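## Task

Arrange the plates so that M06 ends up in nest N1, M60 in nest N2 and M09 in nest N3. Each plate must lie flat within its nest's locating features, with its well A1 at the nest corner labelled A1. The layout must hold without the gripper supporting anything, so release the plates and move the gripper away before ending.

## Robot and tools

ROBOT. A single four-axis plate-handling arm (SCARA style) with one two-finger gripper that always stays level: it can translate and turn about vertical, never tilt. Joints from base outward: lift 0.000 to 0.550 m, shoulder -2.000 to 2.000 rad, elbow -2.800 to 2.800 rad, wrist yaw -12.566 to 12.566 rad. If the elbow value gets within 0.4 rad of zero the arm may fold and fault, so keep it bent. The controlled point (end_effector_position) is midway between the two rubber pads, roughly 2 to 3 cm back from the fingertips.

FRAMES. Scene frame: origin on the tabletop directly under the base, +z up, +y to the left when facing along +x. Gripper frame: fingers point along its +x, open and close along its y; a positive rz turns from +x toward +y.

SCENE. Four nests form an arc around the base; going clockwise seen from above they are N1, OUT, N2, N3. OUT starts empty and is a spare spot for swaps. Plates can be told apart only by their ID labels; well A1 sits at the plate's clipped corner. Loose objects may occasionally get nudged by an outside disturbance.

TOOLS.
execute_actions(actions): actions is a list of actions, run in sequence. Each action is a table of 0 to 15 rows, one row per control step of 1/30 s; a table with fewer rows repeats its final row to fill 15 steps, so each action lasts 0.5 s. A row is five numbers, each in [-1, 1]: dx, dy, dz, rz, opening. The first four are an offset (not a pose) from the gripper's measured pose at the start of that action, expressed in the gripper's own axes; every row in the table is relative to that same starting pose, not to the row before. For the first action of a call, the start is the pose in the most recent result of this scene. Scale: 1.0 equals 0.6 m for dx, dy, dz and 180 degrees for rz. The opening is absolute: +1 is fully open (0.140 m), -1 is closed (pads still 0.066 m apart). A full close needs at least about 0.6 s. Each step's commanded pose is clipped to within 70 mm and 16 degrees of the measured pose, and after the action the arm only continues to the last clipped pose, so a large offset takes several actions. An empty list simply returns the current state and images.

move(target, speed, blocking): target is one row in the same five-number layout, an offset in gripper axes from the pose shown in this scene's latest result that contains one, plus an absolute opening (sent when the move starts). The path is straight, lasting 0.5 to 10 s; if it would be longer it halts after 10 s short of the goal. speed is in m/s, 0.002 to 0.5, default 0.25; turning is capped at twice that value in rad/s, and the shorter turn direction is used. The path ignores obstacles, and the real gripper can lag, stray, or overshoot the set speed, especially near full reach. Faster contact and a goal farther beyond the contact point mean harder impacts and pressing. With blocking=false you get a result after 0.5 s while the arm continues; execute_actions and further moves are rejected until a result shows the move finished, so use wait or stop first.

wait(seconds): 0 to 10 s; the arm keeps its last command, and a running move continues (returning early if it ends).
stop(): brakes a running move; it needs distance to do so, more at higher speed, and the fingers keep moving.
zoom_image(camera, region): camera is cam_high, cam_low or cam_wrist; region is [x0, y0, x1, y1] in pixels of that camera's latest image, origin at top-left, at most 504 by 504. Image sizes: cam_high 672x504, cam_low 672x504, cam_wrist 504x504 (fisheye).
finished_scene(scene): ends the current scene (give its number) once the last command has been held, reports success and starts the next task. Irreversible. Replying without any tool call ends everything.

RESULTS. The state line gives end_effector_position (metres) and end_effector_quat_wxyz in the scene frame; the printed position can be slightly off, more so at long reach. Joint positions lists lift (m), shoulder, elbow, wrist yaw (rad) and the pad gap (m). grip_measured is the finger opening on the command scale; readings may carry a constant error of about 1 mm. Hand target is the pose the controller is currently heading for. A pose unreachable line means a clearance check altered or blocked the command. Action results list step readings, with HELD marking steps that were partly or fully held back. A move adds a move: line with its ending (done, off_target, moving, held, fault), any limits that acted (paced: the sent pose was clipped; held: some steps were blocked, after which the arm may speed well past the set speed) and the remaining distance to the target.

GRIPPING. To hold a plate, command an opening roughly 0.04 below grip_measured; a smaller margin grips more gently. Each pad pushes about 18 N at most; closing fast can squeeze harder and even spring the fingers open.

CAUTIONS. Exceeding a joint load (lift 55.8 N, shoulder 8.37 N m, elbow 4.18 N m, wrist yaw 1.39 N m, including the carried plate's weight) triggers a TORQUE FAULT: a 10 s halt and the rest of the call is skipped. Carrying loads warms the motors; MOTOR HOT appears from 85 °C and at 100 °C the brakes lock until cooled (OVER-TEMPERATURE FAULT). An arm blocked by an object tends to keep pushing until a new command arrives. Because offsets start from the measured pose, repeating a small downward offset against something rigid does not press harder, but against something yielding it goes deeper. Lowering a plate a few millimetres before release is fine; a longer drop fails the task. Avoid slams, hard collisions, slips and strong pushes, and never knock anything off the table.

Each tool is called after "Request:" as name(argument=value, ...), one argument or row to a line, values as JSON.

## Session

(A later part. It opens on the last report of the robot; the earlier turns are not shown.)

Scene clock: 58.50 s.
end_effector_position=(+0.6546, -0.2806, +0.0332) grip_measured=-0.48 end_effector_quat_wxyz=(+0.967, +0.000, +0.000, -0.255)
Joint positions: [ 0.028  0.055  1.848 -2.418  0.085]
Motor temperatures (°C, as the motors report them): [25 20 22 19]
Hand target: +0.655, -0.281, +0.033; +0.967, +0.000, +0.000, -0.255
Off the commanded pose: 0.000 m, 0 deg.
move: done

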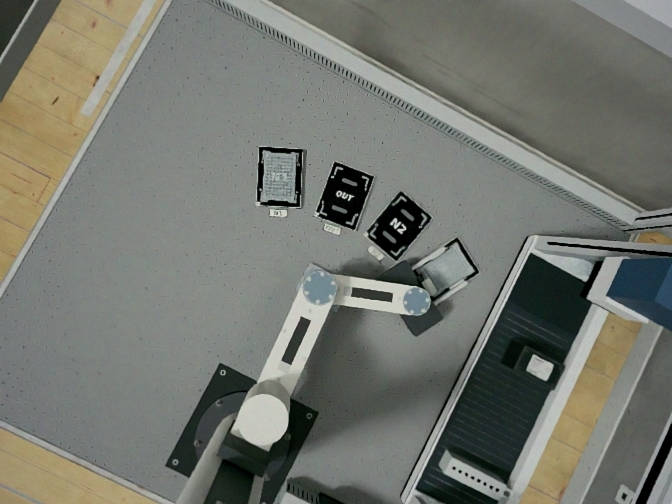

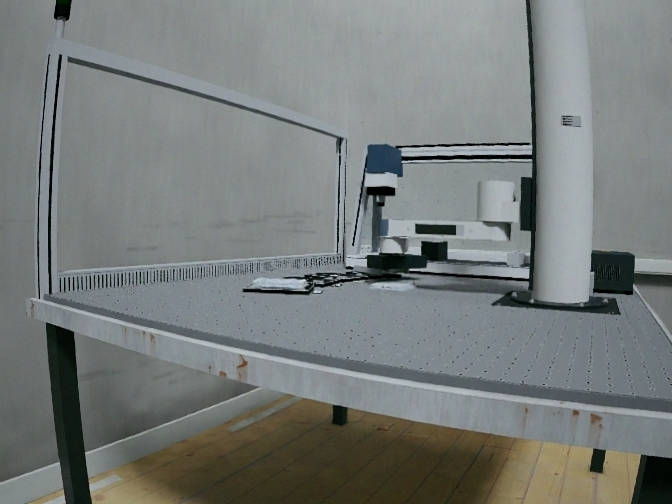

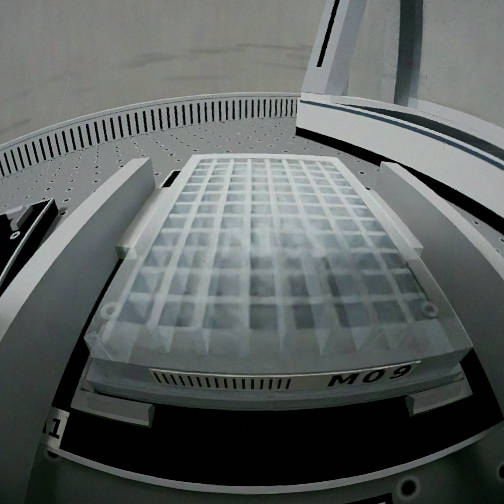

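Request:
execute_actions(
  actions=[
    [[0,0,-0.001,0,-0.1]],
    [[0,0,0.03,0,-0.1],[0,0,0.05,0,-0.1],[0,0,0.0595,0,-0.1]],
  ],
)

Request:
move(
  target=[-0.5205,0.2425,-0.02,-0.3366,0.1],
  speed=0.5,
)

Scene clock: 59.80 s.
end_effector_position=(+0.6546, -0.2805, +0.0683) grip_measured=-0.10 end_effector_quat_wxyz=(+0.967, +0.000, +0.000, -0.255)
Joint positions: [ 0.063  0.055  1.848 -2.418  0.099]
Motor temperatures (°C, as the motors report them): [25 20 22 19]
Hand target: +0.655, -0.281, +0.068; +0.967, +0.000, +0.000, -0.255
Off the commanded pose: 0.000 m, 0 deg.
Step readings (end_effector_position; steps 1 to 15: 1st action; 16 to 30: 2nd action):
0: (+0.6546, -0.2806, +0.0332)
1: (+0.6546, -0.2806, +0.0330)
2: (+0.6546, -0.2806, +0.0326)
4: (+0.6546, -0.2806, +0.0326)
8: (+0.6546, -0.2806, +0.0326)
15: (+0.6546, -0.2806, +0.0326)
16: (+0.6546, -0.2806, +0.0329)
17: (+0.6546, -0.2805, +0.0350)
19: (+0.6546, -0.2805, +0.0446)
23: (+0.6546, -0.2805, +0.0671)
30: end_effector_position above

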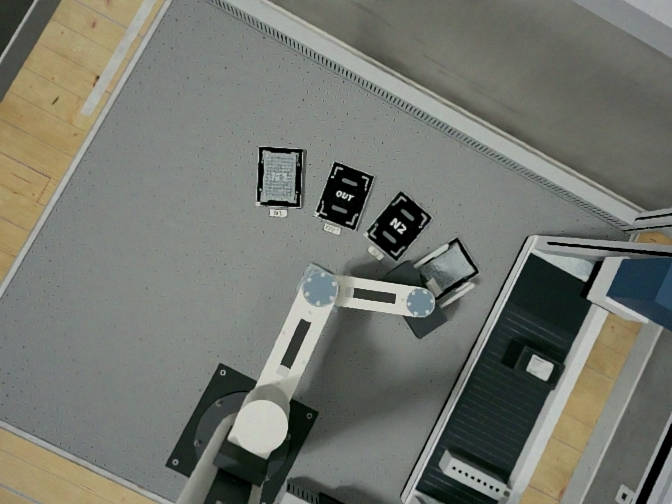

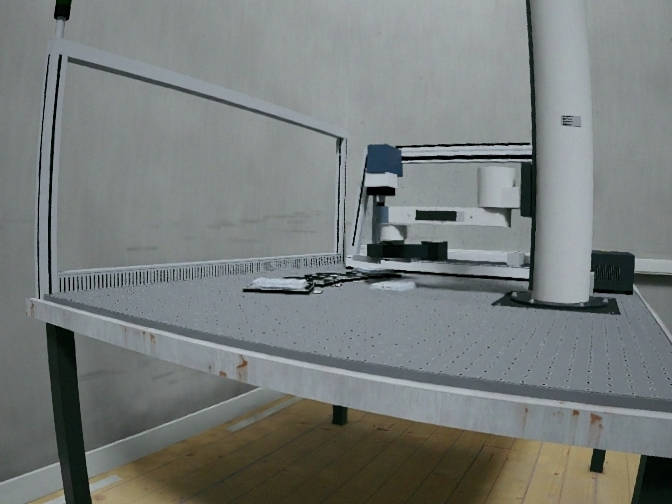

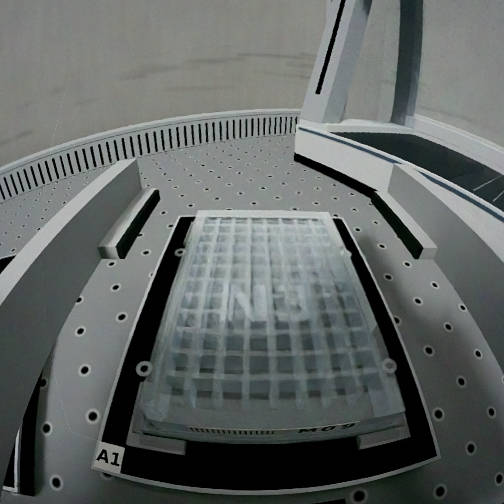

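Scene clock: 61.33 s.
end_effector_position=(+0.4550, +0.0002, +0.0563) grip_measured=+0.10 end_effector_quat_wxyz=(+0.707, +0.000, +0.000, -0.708)
Joint positions: [ 0.051  1.29   1.285 -4.147  0.107]
Motor temperatures (°C, as the motors report them): [25 20 22 19]
Hand target: +0.455, +0.000, +0.056; +0.706, +0.000, +0.000, -0.708
Off the commanded pose: 0.000 m, 0 deg.
move: done

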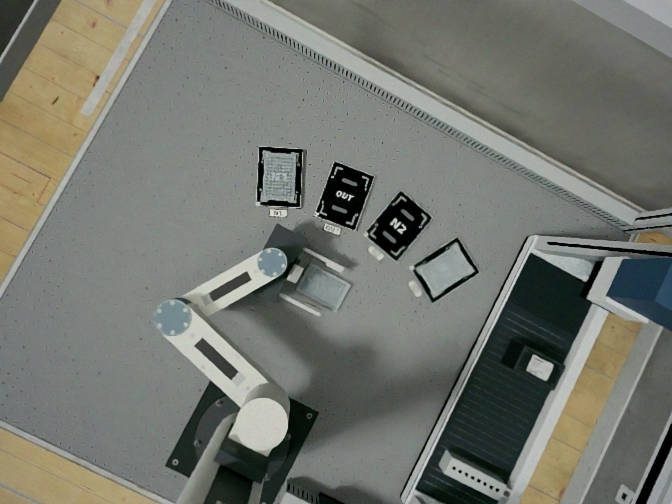

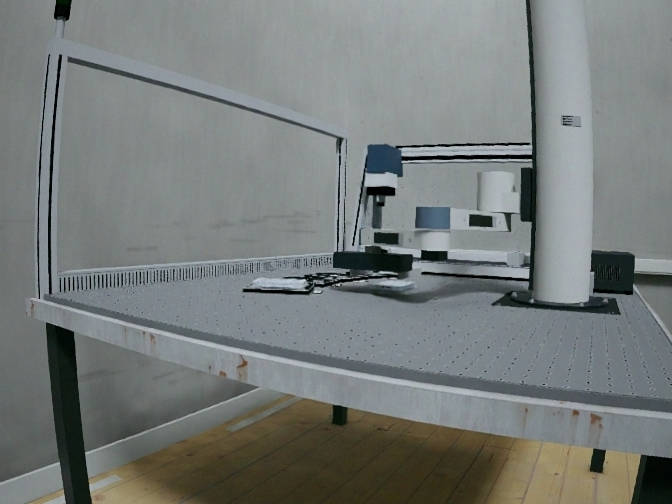

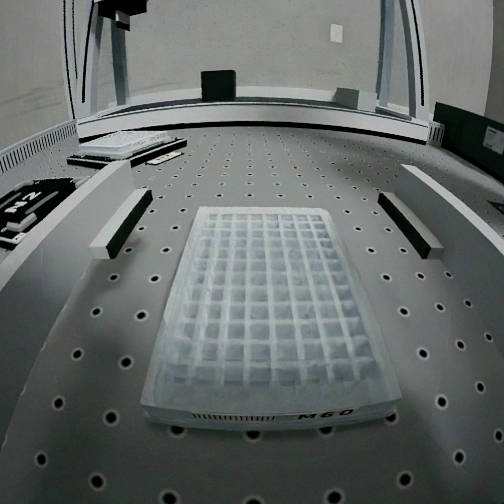

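Request:
move(
  target=[0.011,0,-0.0595,0,-0.2],
  speed=0.1,
)

Scene clock: 62.23 s.
end_effector_position=(+0.4549, -0.0064, +0.0206) grip_measured=-0.20 end_effector_quat_wxyz=(+0.707, +0.000, +0.000, -0.708)
Joint positions: [ 0.016  1.276  1.271 -4.12   0.096]
Motor temperatures (°C, as the motors report them): [25 20 22 19]
Hand target: +0.455, -0.006, +0.021; +0.707, +0.000, +0.000, -0.708
Off the commanded pose: 0.000 m, 0 deg.
move: done

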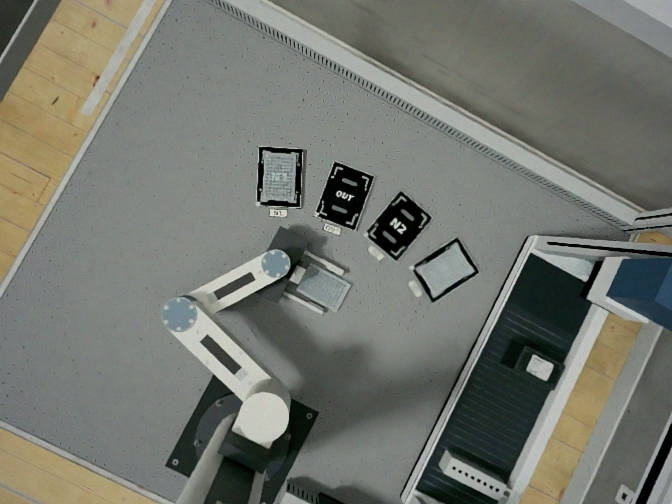

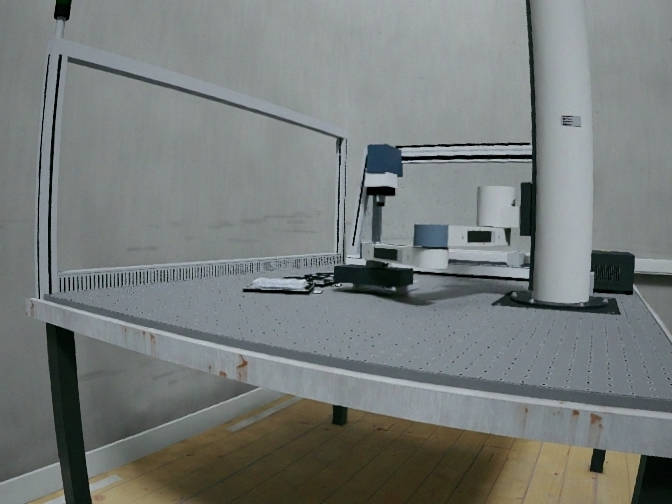

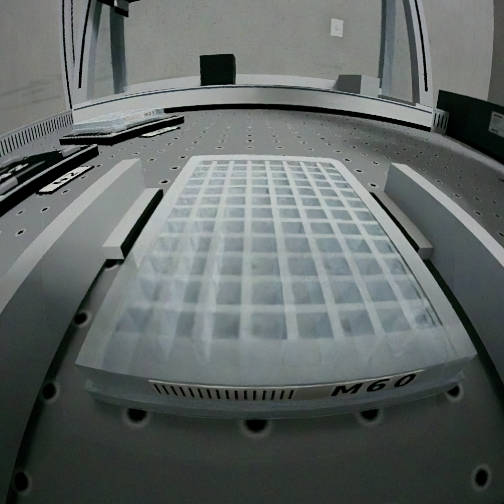

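Request:
execute_actions(
  actions=[
    [[-0.0037,0.001,0,0,-0.3]],
    [[0,0,0,0,-0.52]],
  ],
)

Request:
zoom_image(
  camera="cam_wrist",
  region=[60, 300, 490, 430],
)

Request:
zoom_image(
  camera="cam_wrist",
  region=[160, 140, 380, 200],
)

Scene clock: 63.63 s.
end_effector_position=(+0.4556, -0.0041, +0.0206) grip_measured=-0.49 end_effector_quat_wxyz=(+0.707, +0.000, +0.000, -0.707)
Joint positions: [ 0.016  1.279  1.279 -4.13   0.085]
Motor temperatures (°C, as the motors report them): [25 20 22 19]
Hand target: +0.456, -0.004, +0.021; +0.707, +0.000, +0.000, -0.707
Off the commanded pose: 0.000 m, 0 deg.
Step readings (end_effector_position; steps 1 to 15: 1st action; 16 to 30: 2nd action):
0: (+0.4549, -0.0064, +0.0206)
1: (+0.4550, -0.0057, +0.0206)
2: (+0.4556, -0.0041, +0.0206)
4: (+0.4556, -0.0041, +0.0206)
8: (+0.4556, -0.0041, +0.0206)
15: (+0.4556, -0.0041, +0.0206)
16: (+0.4556, -0.0041, +0.0206)
17: (+0.4556, -0.0041, +0.0206)
19: (+0.4556, -0.0041, +0.0206)
23: (+0.4556, -0.0041, +0.0206)
30: end_effector_position above

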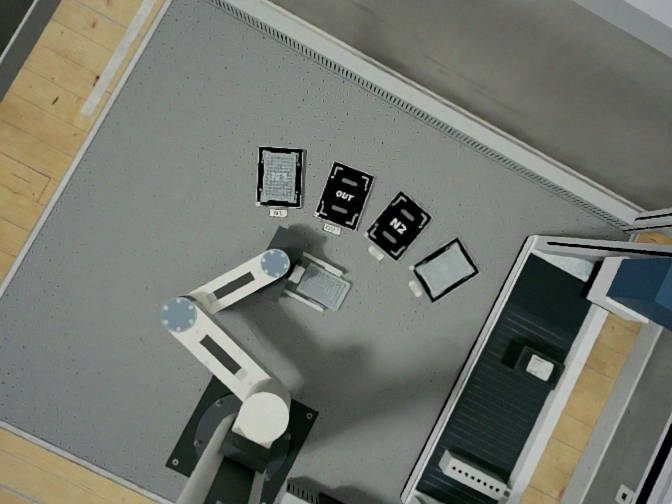

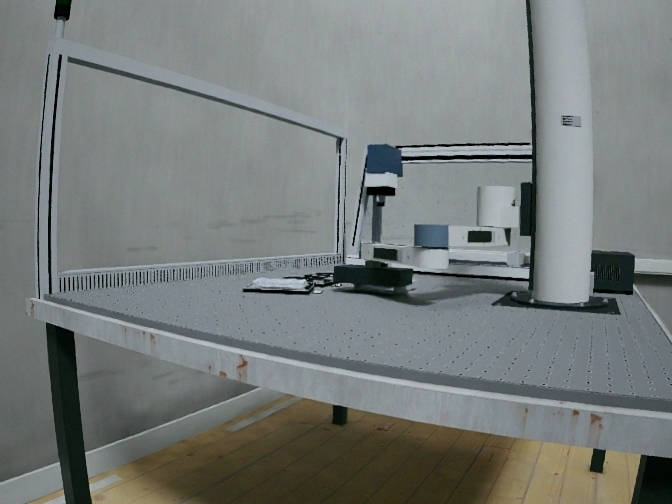

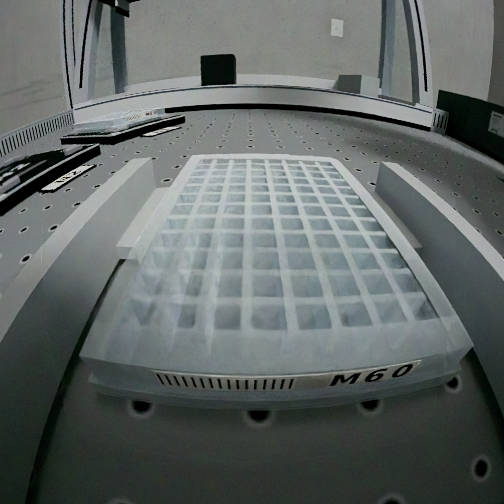

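Region (60, 300, 490, 430) of cam_wrist's 504x504 image, scaled by 1.172, with more detail than that image has; it fills the top 152 rows of this view, and the rest is white.

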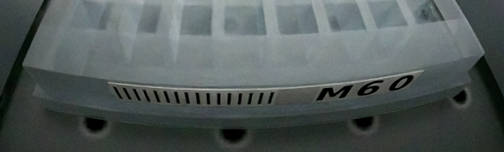

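Region (160, 140, 380, 200) of cam_wrist's 504x504 image, scaled by 2.291, with more detail than that image has; it fills the top 137 rows of this view, and the rest is white.

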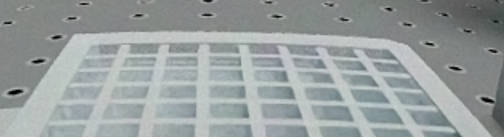

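Request:
execute_actions(
  actions=[
    [[0,0,0,0,-0.1]],
    [[0,0,0.03,0,-0.1],[0,0,0.05,0,-0.1],[0,0,0.0595,0,-0.1]],
  ],
)

Request:
move(
  target=[-0.0068,-0.0008,0,-0.998,-0.1],
  speed=0.5,
)

Scene clock: 65.20 s.
end_effector_position=(+0.4556, -0.0041, +0.0563) grip_measured=-0.10 end_effector_quat_wxyz=(+0.707, +0.000, +0.000, -0.707)
Joint positions: [ 0.051  1.279  1.279 -4.13   0.099]
Motor temperatures (°C, as the motors report them): [25 20 22 19]
Hand target: +0.456, -0.004, +0.056; +0.707, +0.000, +0.000, -0.707
Off the commanded pose: 0.000 m, 0 deg.
Step readings (end_effector_position; steps 1 to 15: 1st action; 16 to 30: 2nd action):
0: (+0.4556, -0.0041, +0.0206)
1: (+0.4556, -0.0041, +0.0206)
2: (+0.4556, -0.0041, +0.0206)
4: (+0.4556, -0.0041, +0.0206)
8: (+0.4556, -0.0041, +0.0206)
15: (+0.4556, -0.0041, +0.0206)
16: (+0.4556, -0.0041, +0.0209)
17: (+0.4556, -0.0041, +0.0230)
19: (+0.4556, -0.0041, +0.0326)
23: (+0.4556, -0.0041, +0.0551)
30: end_effector_position above

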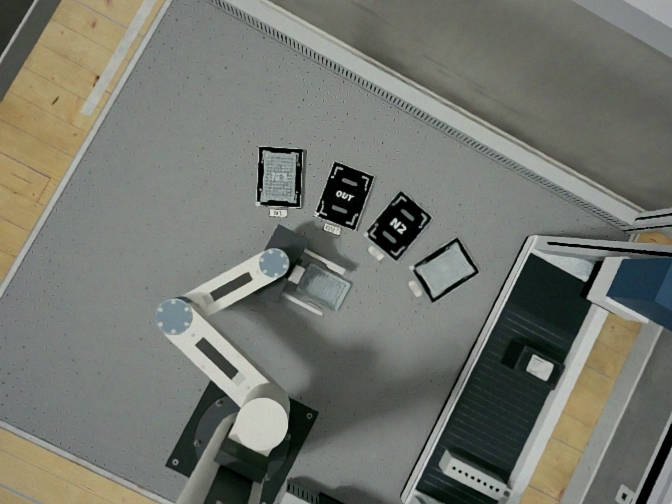

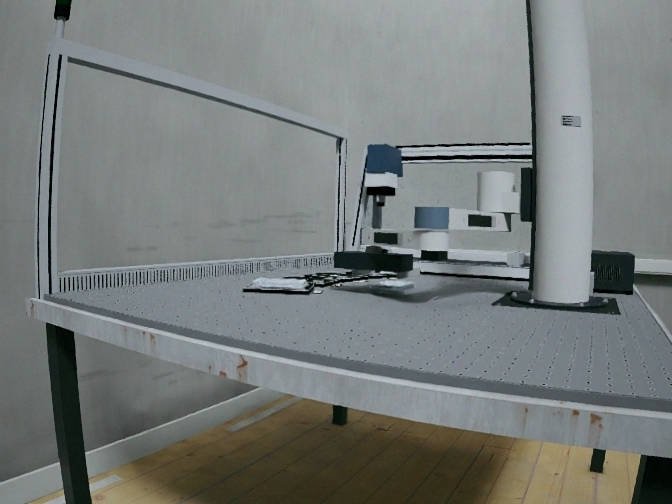

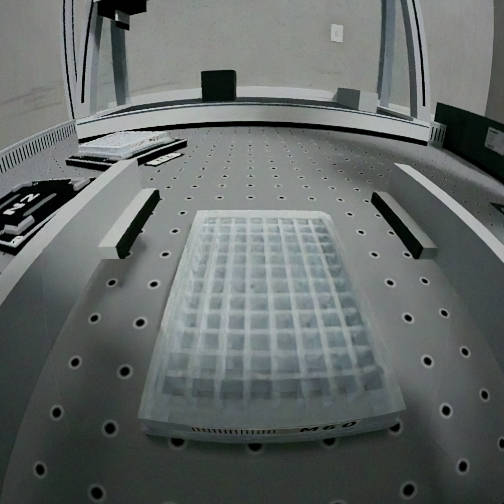

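Scene clock: 68.77 s.
end_effector_position=(+0.4549, -0.0001, +0.0563) grip_measured=-0.10 end_effector_quat_wxyz=(+0.705, -0.000, -0.000, +0.709)
Joint positions: [ 0.051  0.362  1.287 -6.356  0.099]
Motor temperatures (°C, as the motors report them): [25 20 22 19]
Hand target: +0.455, +0.000, +0.056; +0.705, -0.000, -0.000, +0.709
Off the commanded pose: 0.000 m, 0 deg.
move: done

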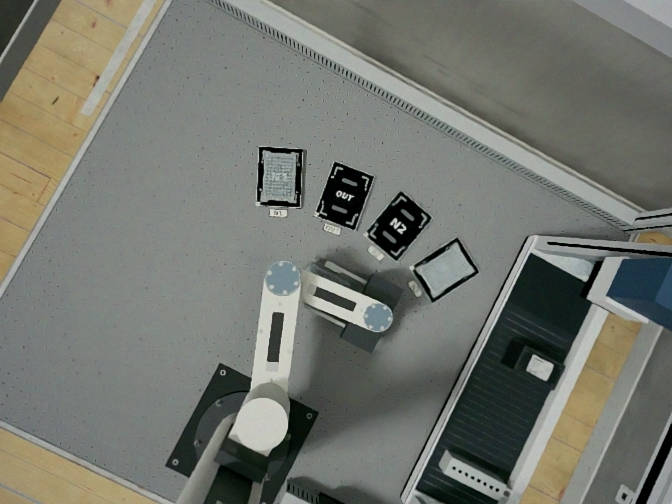

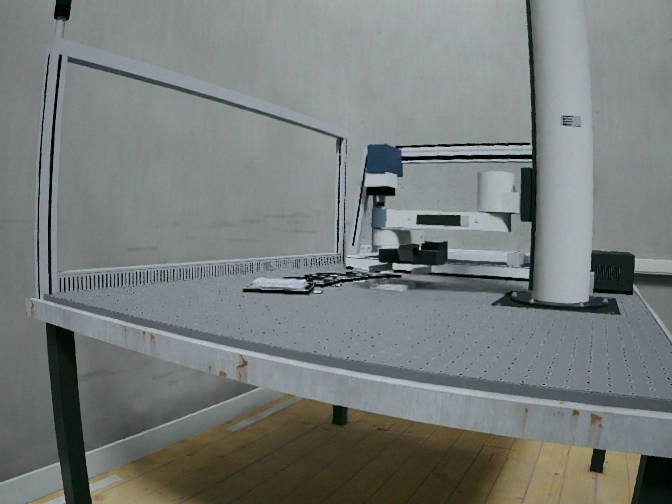

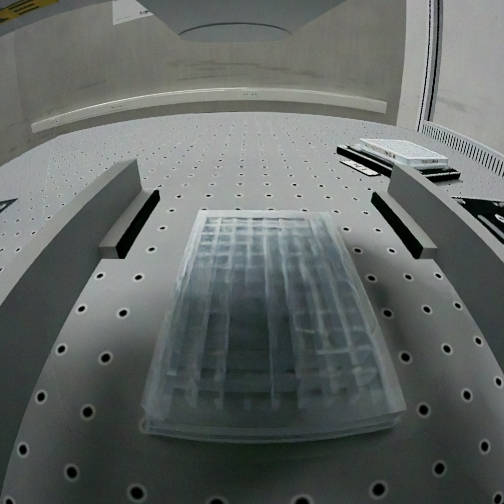

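Chamfer is near-left now. Pick.

Request:
move(
  target=[0,0,-0.0595,-0.002,-0.25],
  speed=0.12,
)

Request:
execute_actions(
  actions=[
    [[0,0,0,0,-0.52]],
    [[0,0,0.005,0,-0.52],[0,0,0.01,0,-0.52],[0,0,0.017,0,-0.52],[0,0,0.025,0,-0.52],[0,0,0.033,0,-0.52],[0,0,0.041,0,-0.52],[0,0,0.049,0,-0.52],[0,0,0.055,0,-0.52],[0,0,0.06,0,-0.52]],
  ],
)

Scene clock: 69.73 s.
end_effector_position=(+0.4549, -0.0001, +0.0206) grip_measured=-0.25 end_effector_quat_wxyz=(+0.707, -0.000, -0.000, +0.707)
Joint positions: [ 0.016  0.362  1.283 -6.359  0.094]
Motor temperatures (°C, as the motors report them): [25 20 22 19]
Hand target: +0.455, -0.000, +0.021; +0.708, -0.000, -0.000, +0.707
Off the commanded pose: 0.000 m, 0 deg.
move: done

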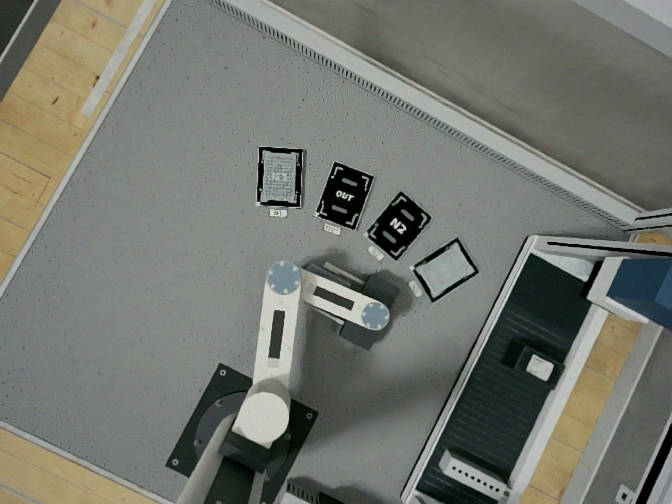

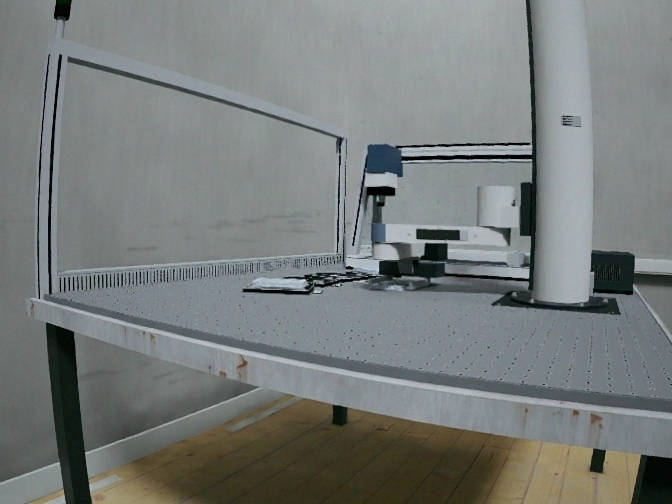

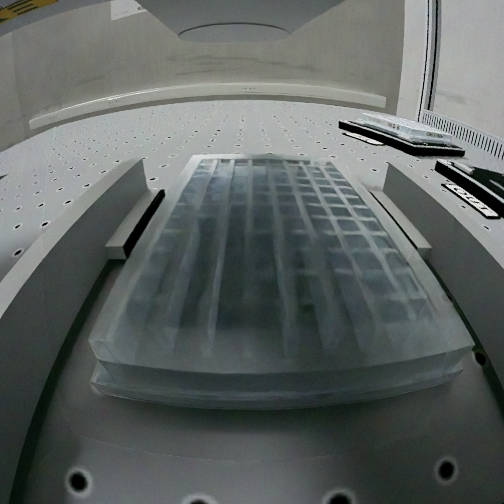

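Scene clock: 70.73 s.
end_effector_position=(+0.4549, -0.0001, +0.0566) grip_measured=-0.49 end_effector_quat_wxyz=(+0.707, -0.000, -0.000, +0.707)
Joint positions: [ 0.052  0.362  1.283 -6.359  0.085]
Motor temperatures (°C, as the motors report them): [25 20 22 19]
Hand target: +0.455, -0.000, +0.057; +0.707, -0.000, -0.000, +0.707
Off the commanded pose: 0.000 m, 0 deg.
Step readings (end_effector_position; steps 1 to 15: 1st action; 16 to 30: 2nd action):
0: (+0.4549, -0.0001, +0.0206)
1: (+0.4549, -0.0001, +0.0206)
2: (+0.4549, -0.0001, +0.0206)
4: (+0.4549, -0.0001, +0.0206)
8: (+0.4549, -0.0001, +0.0206)
15: (+0.4549, -0.0001, +0.0206)
16: (+0.4549, -0.0001, +0.0209)
17: (+0.4549, -0.0001, +0.0229)
19: (+0.4549, -0.0001, +0.0297)
23: (+0.4549, -0.0001, +0.0470)
30: end_effector_position above

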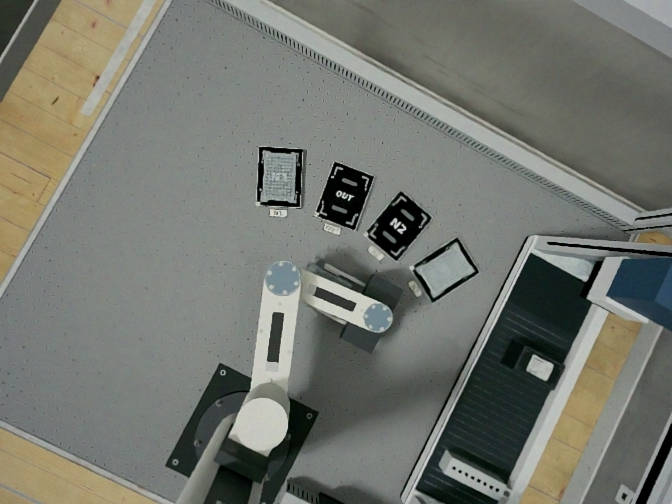

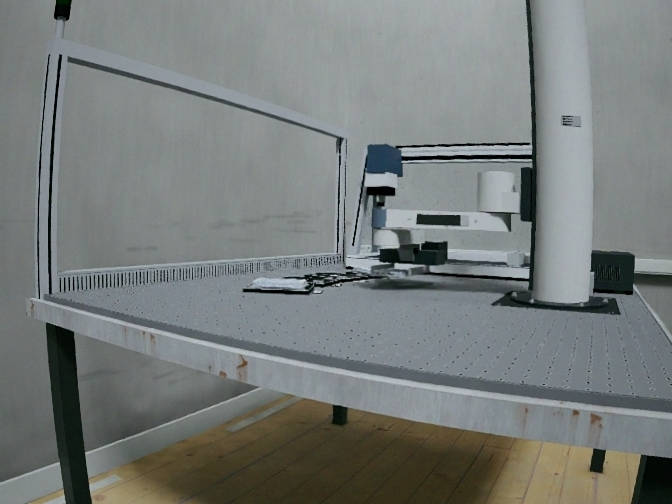

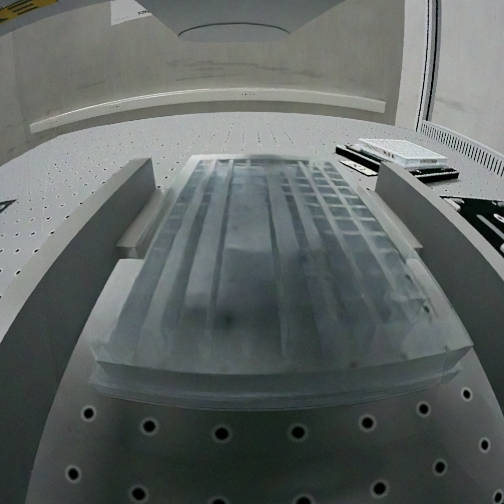

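Request:
move(
  target=[-0.1792,-0.4118,-0.0155,-0.5602,-0.52],
  speed=0.5,
)

Scene clock: 73.17 s.
end_effector_position=(+0.7020, -0.1077, +0.0473) grip_measured=-0.49 end_effector_quat_wxyz=(+0.996, -0.000, -0.000, -0.094)
Joint positions: [ 0.042  0.431  1.738 -8.641  0.085]
Motor temperatures (°C, as the motors report them): [25 20 22 19]
Hand target: +0.702, -0.108, +0.047; +0.995, -0.000, -0.000, -0.095
Off the commanded pose: 0.000 m, 0 deg.
move: done

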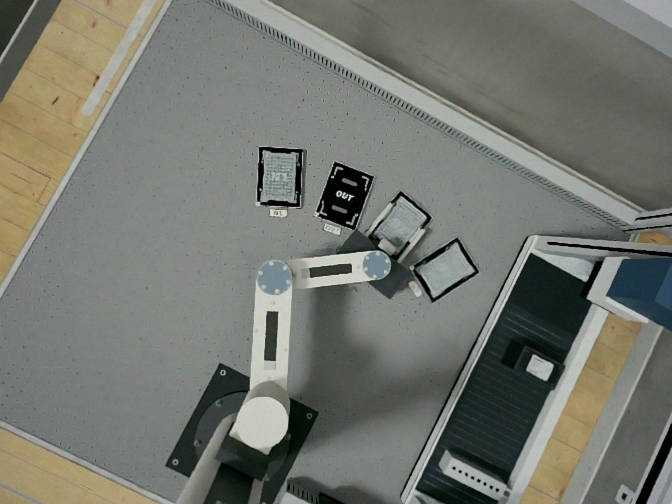

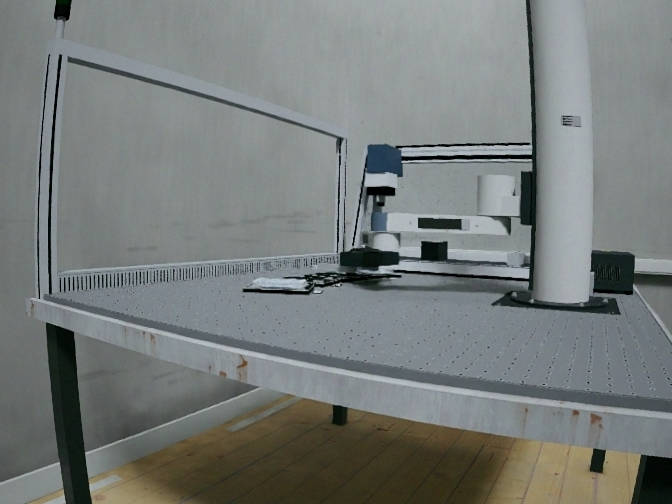

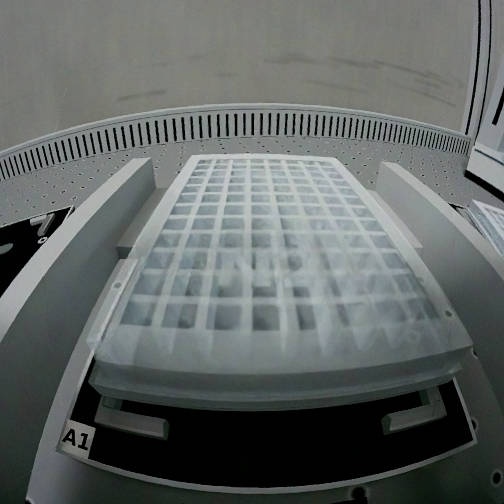

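Request:
move(
  target=[0.0013,0,-0.0235,0,-0.52],
  speed=0.03,
)

Request:
execute_actions(
  actions=[
    [[0,0,-0.001,0,-0.1]],
    [[0,0,0.03,0,-0.1],[0,0,0.06,0,-0.1],[0,0,0.09,0,-0.1]],
  ],
)

Request:
zoom_image(
  camera="cam_low",
  region=[235, 255, 415, 305],
)

Scene clock: 74.17 s.
end_effector_position=(+0.7024, -0.1083, +0.0336) grip_measured=-0.48 end_effector_quat_wxyz=(+0.995, -0.000, -0.000, -0.096)
Joint positions: [ 0.029  0.429  1.741 -8.646  0.085]
Motor temperatures (°C, as the motors report them): [25 20 22 19]
Hand target: +0.703, -0.108, +0.033; +0.996, -0.000, -0.000, -0.094
Off the commanded pose: 0.001 m, 0 deg.
move: done

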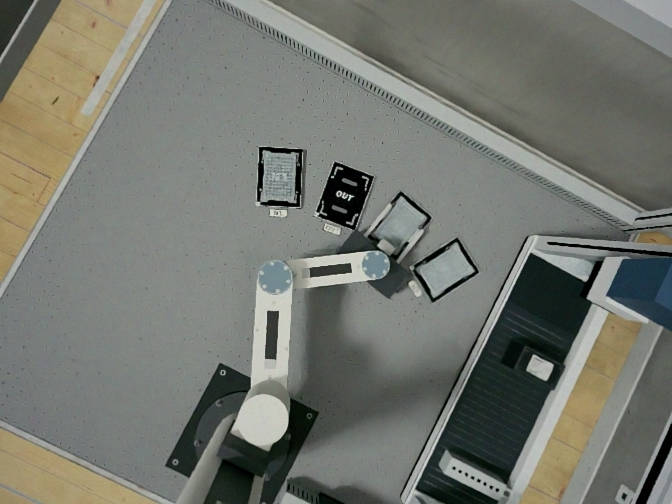

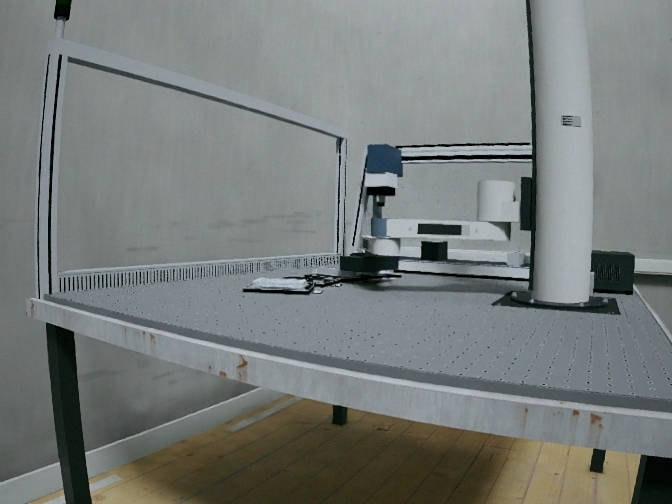

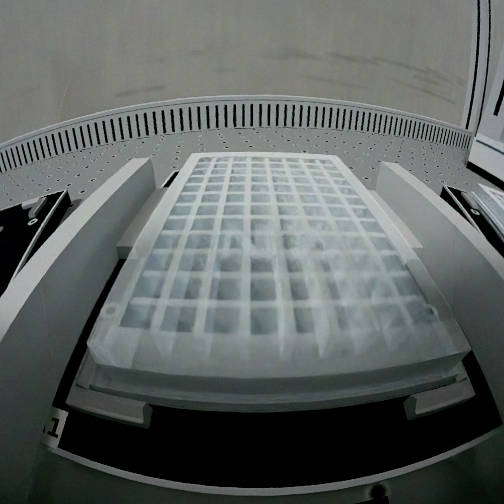

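Scene clock: 75.17 s.
end_effector_position=(+0.7024, -0.1083, +0.0871) grip_measured=-0.10 end_effector_quat_wxyz=(+0.995, -0.000, -0.000, -0.096)
Joint positions: [ 0.082  0.43   1.741 -8.646  0.099]
Motor temperatures (°C, as the motors report them): [25 20 22 19]
Hand target: +0.702, -0.108, +0.087; +0.995, -0.000, -0.000, -0.096
Off the commanded pose: 0.000 m, 0 deg.
Step readings (end_effector_position; steps 1 to 15: 1st action; 16 to 30: 2nd action):
0: (+0.7024, -0.1083, +0.0336)
1: (+0.7024, -0.1083, +0.0334)
2: (+0.7023, -0.1084, +0.0331)
4: (+0.7024, -0.1083, +0.0330)
8: (+0.7024, -0.1083, +0.0330)
15: (+0.7024, -0.1083, +0.0330)
16: (+0.7024, -0.1083, +0.0334)
17: (+0.7024, -0.1083, +0.0355)
19: (+0.7024, -0.1083, +0.0450)
23: (+0.7024, -0.1083, +0.0772)
30: end_effector_position above

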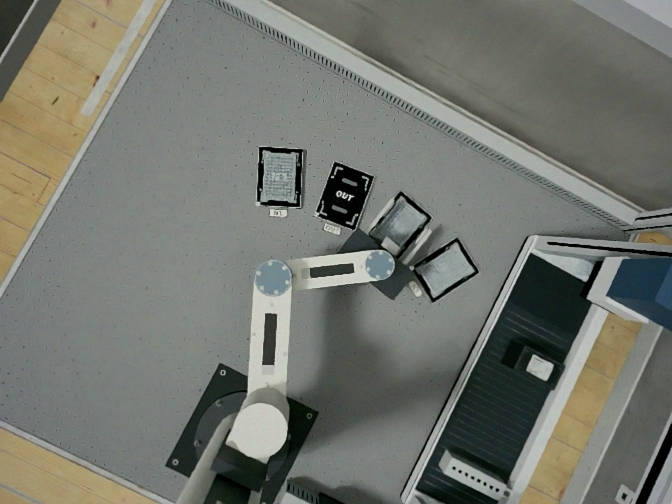

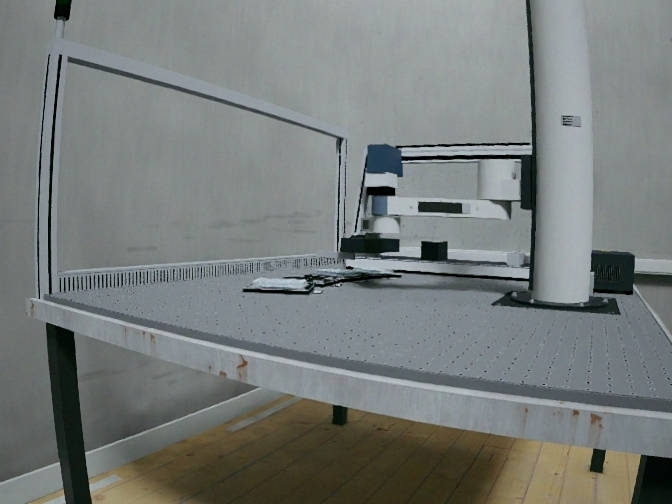

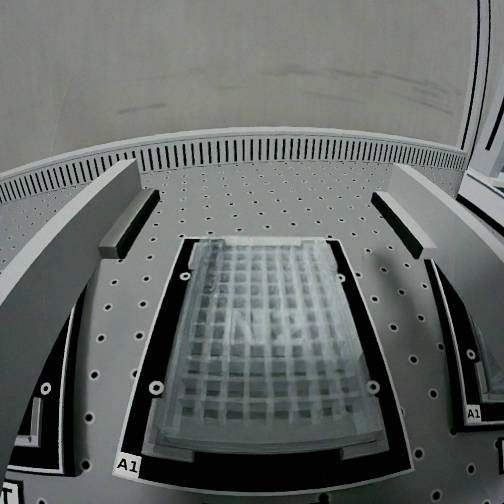

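Region (235, 255, 415, 305) of cam_low's 672x504 image, scaled by 2.800, with more detail than that image has.

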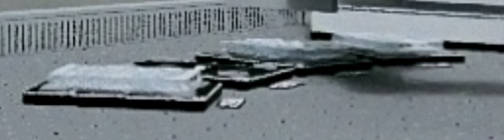

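Request:
move(
  target=[-0.22,0,0,0,1],
  speed=0.5,
)

Request:
zoom_image(
  camera="cam_high",
  region=[355, 180, 485, 310],
)

Request:
zoom_image(
  camera="cam_wrist",
  region=[150, 150, 400, 330],
)

Request:
zoom_image(
  camera="cam_low",
  region=[300, 258, 410, 290],
)

Scene clock: 76.27 s.
end_effector_position=(+0.5728, -0.0829, +0.0871) grip_measured=+1.00 end_effector_quat_wxyz=(+0.995, -0.000, -0.000, -0.096)
Joint positions: [ 0.082  0.696  1.066 -8.238  0.14 ]
Motor temperatures (°C, as the motors report them): [25 20 22 19]
Hand target: +0.573, -0.083, +0.087; +0.995, -0.000, -0.000, -0.096
Off the commanded pose: 0.000 m, 0 deg.
move: done

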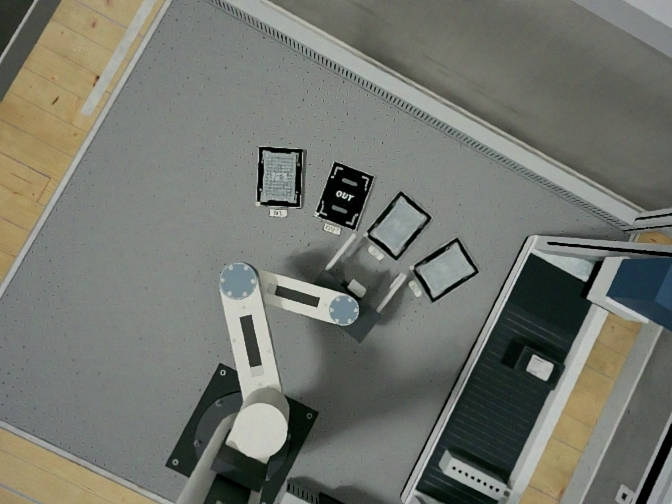

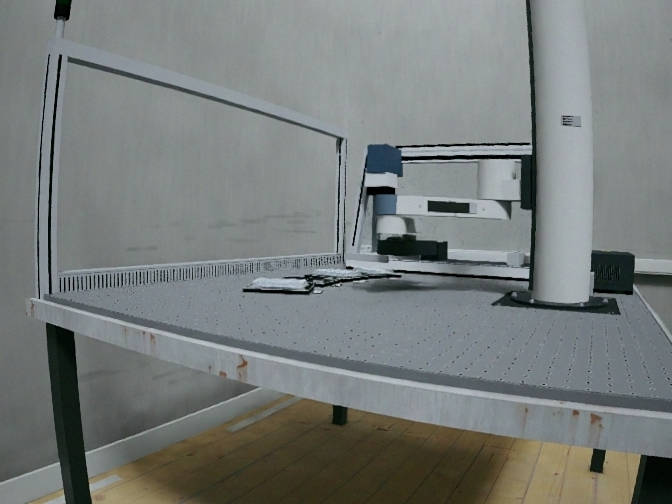

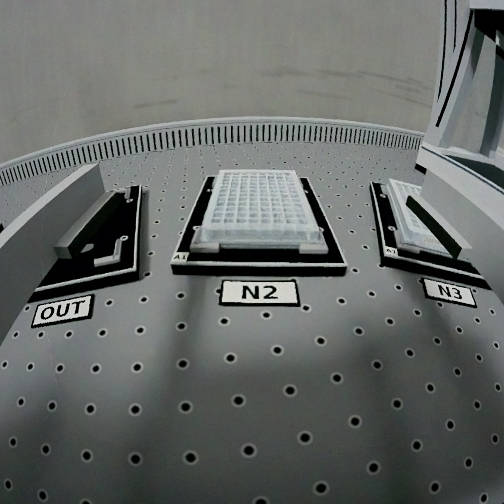

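Region (355, 180, 485, 310) of cam_high's 672x504 image, scaled by 3.877, with more detail than that image has.

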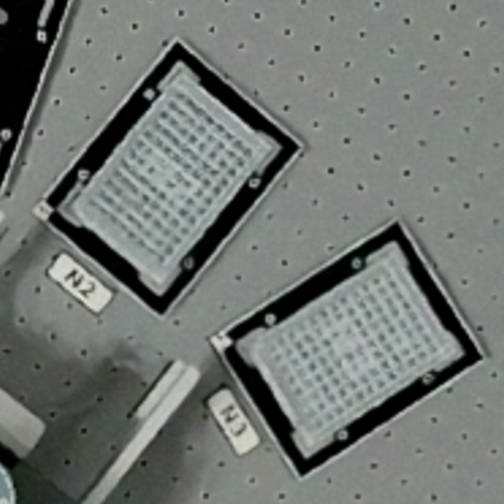

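Region (150, 150, 400, 330) of cam_wrist's 504x504 image, scaled by 2.016, with more detail than that image has; it fills the top 363 rows of this view, and the rest is white.

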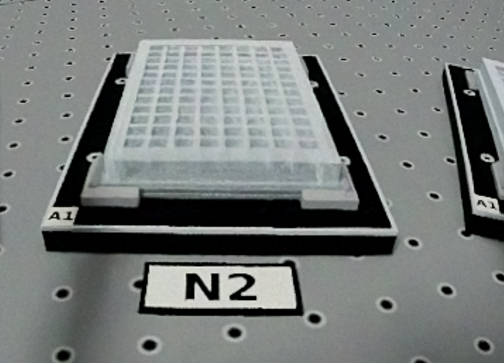

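Region (300, 258, 410, 290) of cam_low's 672x504 image, scaled by 4.582, with more detail than that image has; it fills the top 147 rows of this view, and the rest is white.

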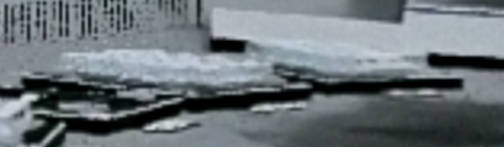

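Looks seated.

Request:
finished_scene(
  scene=1,
)

The scene is finished: the task was done.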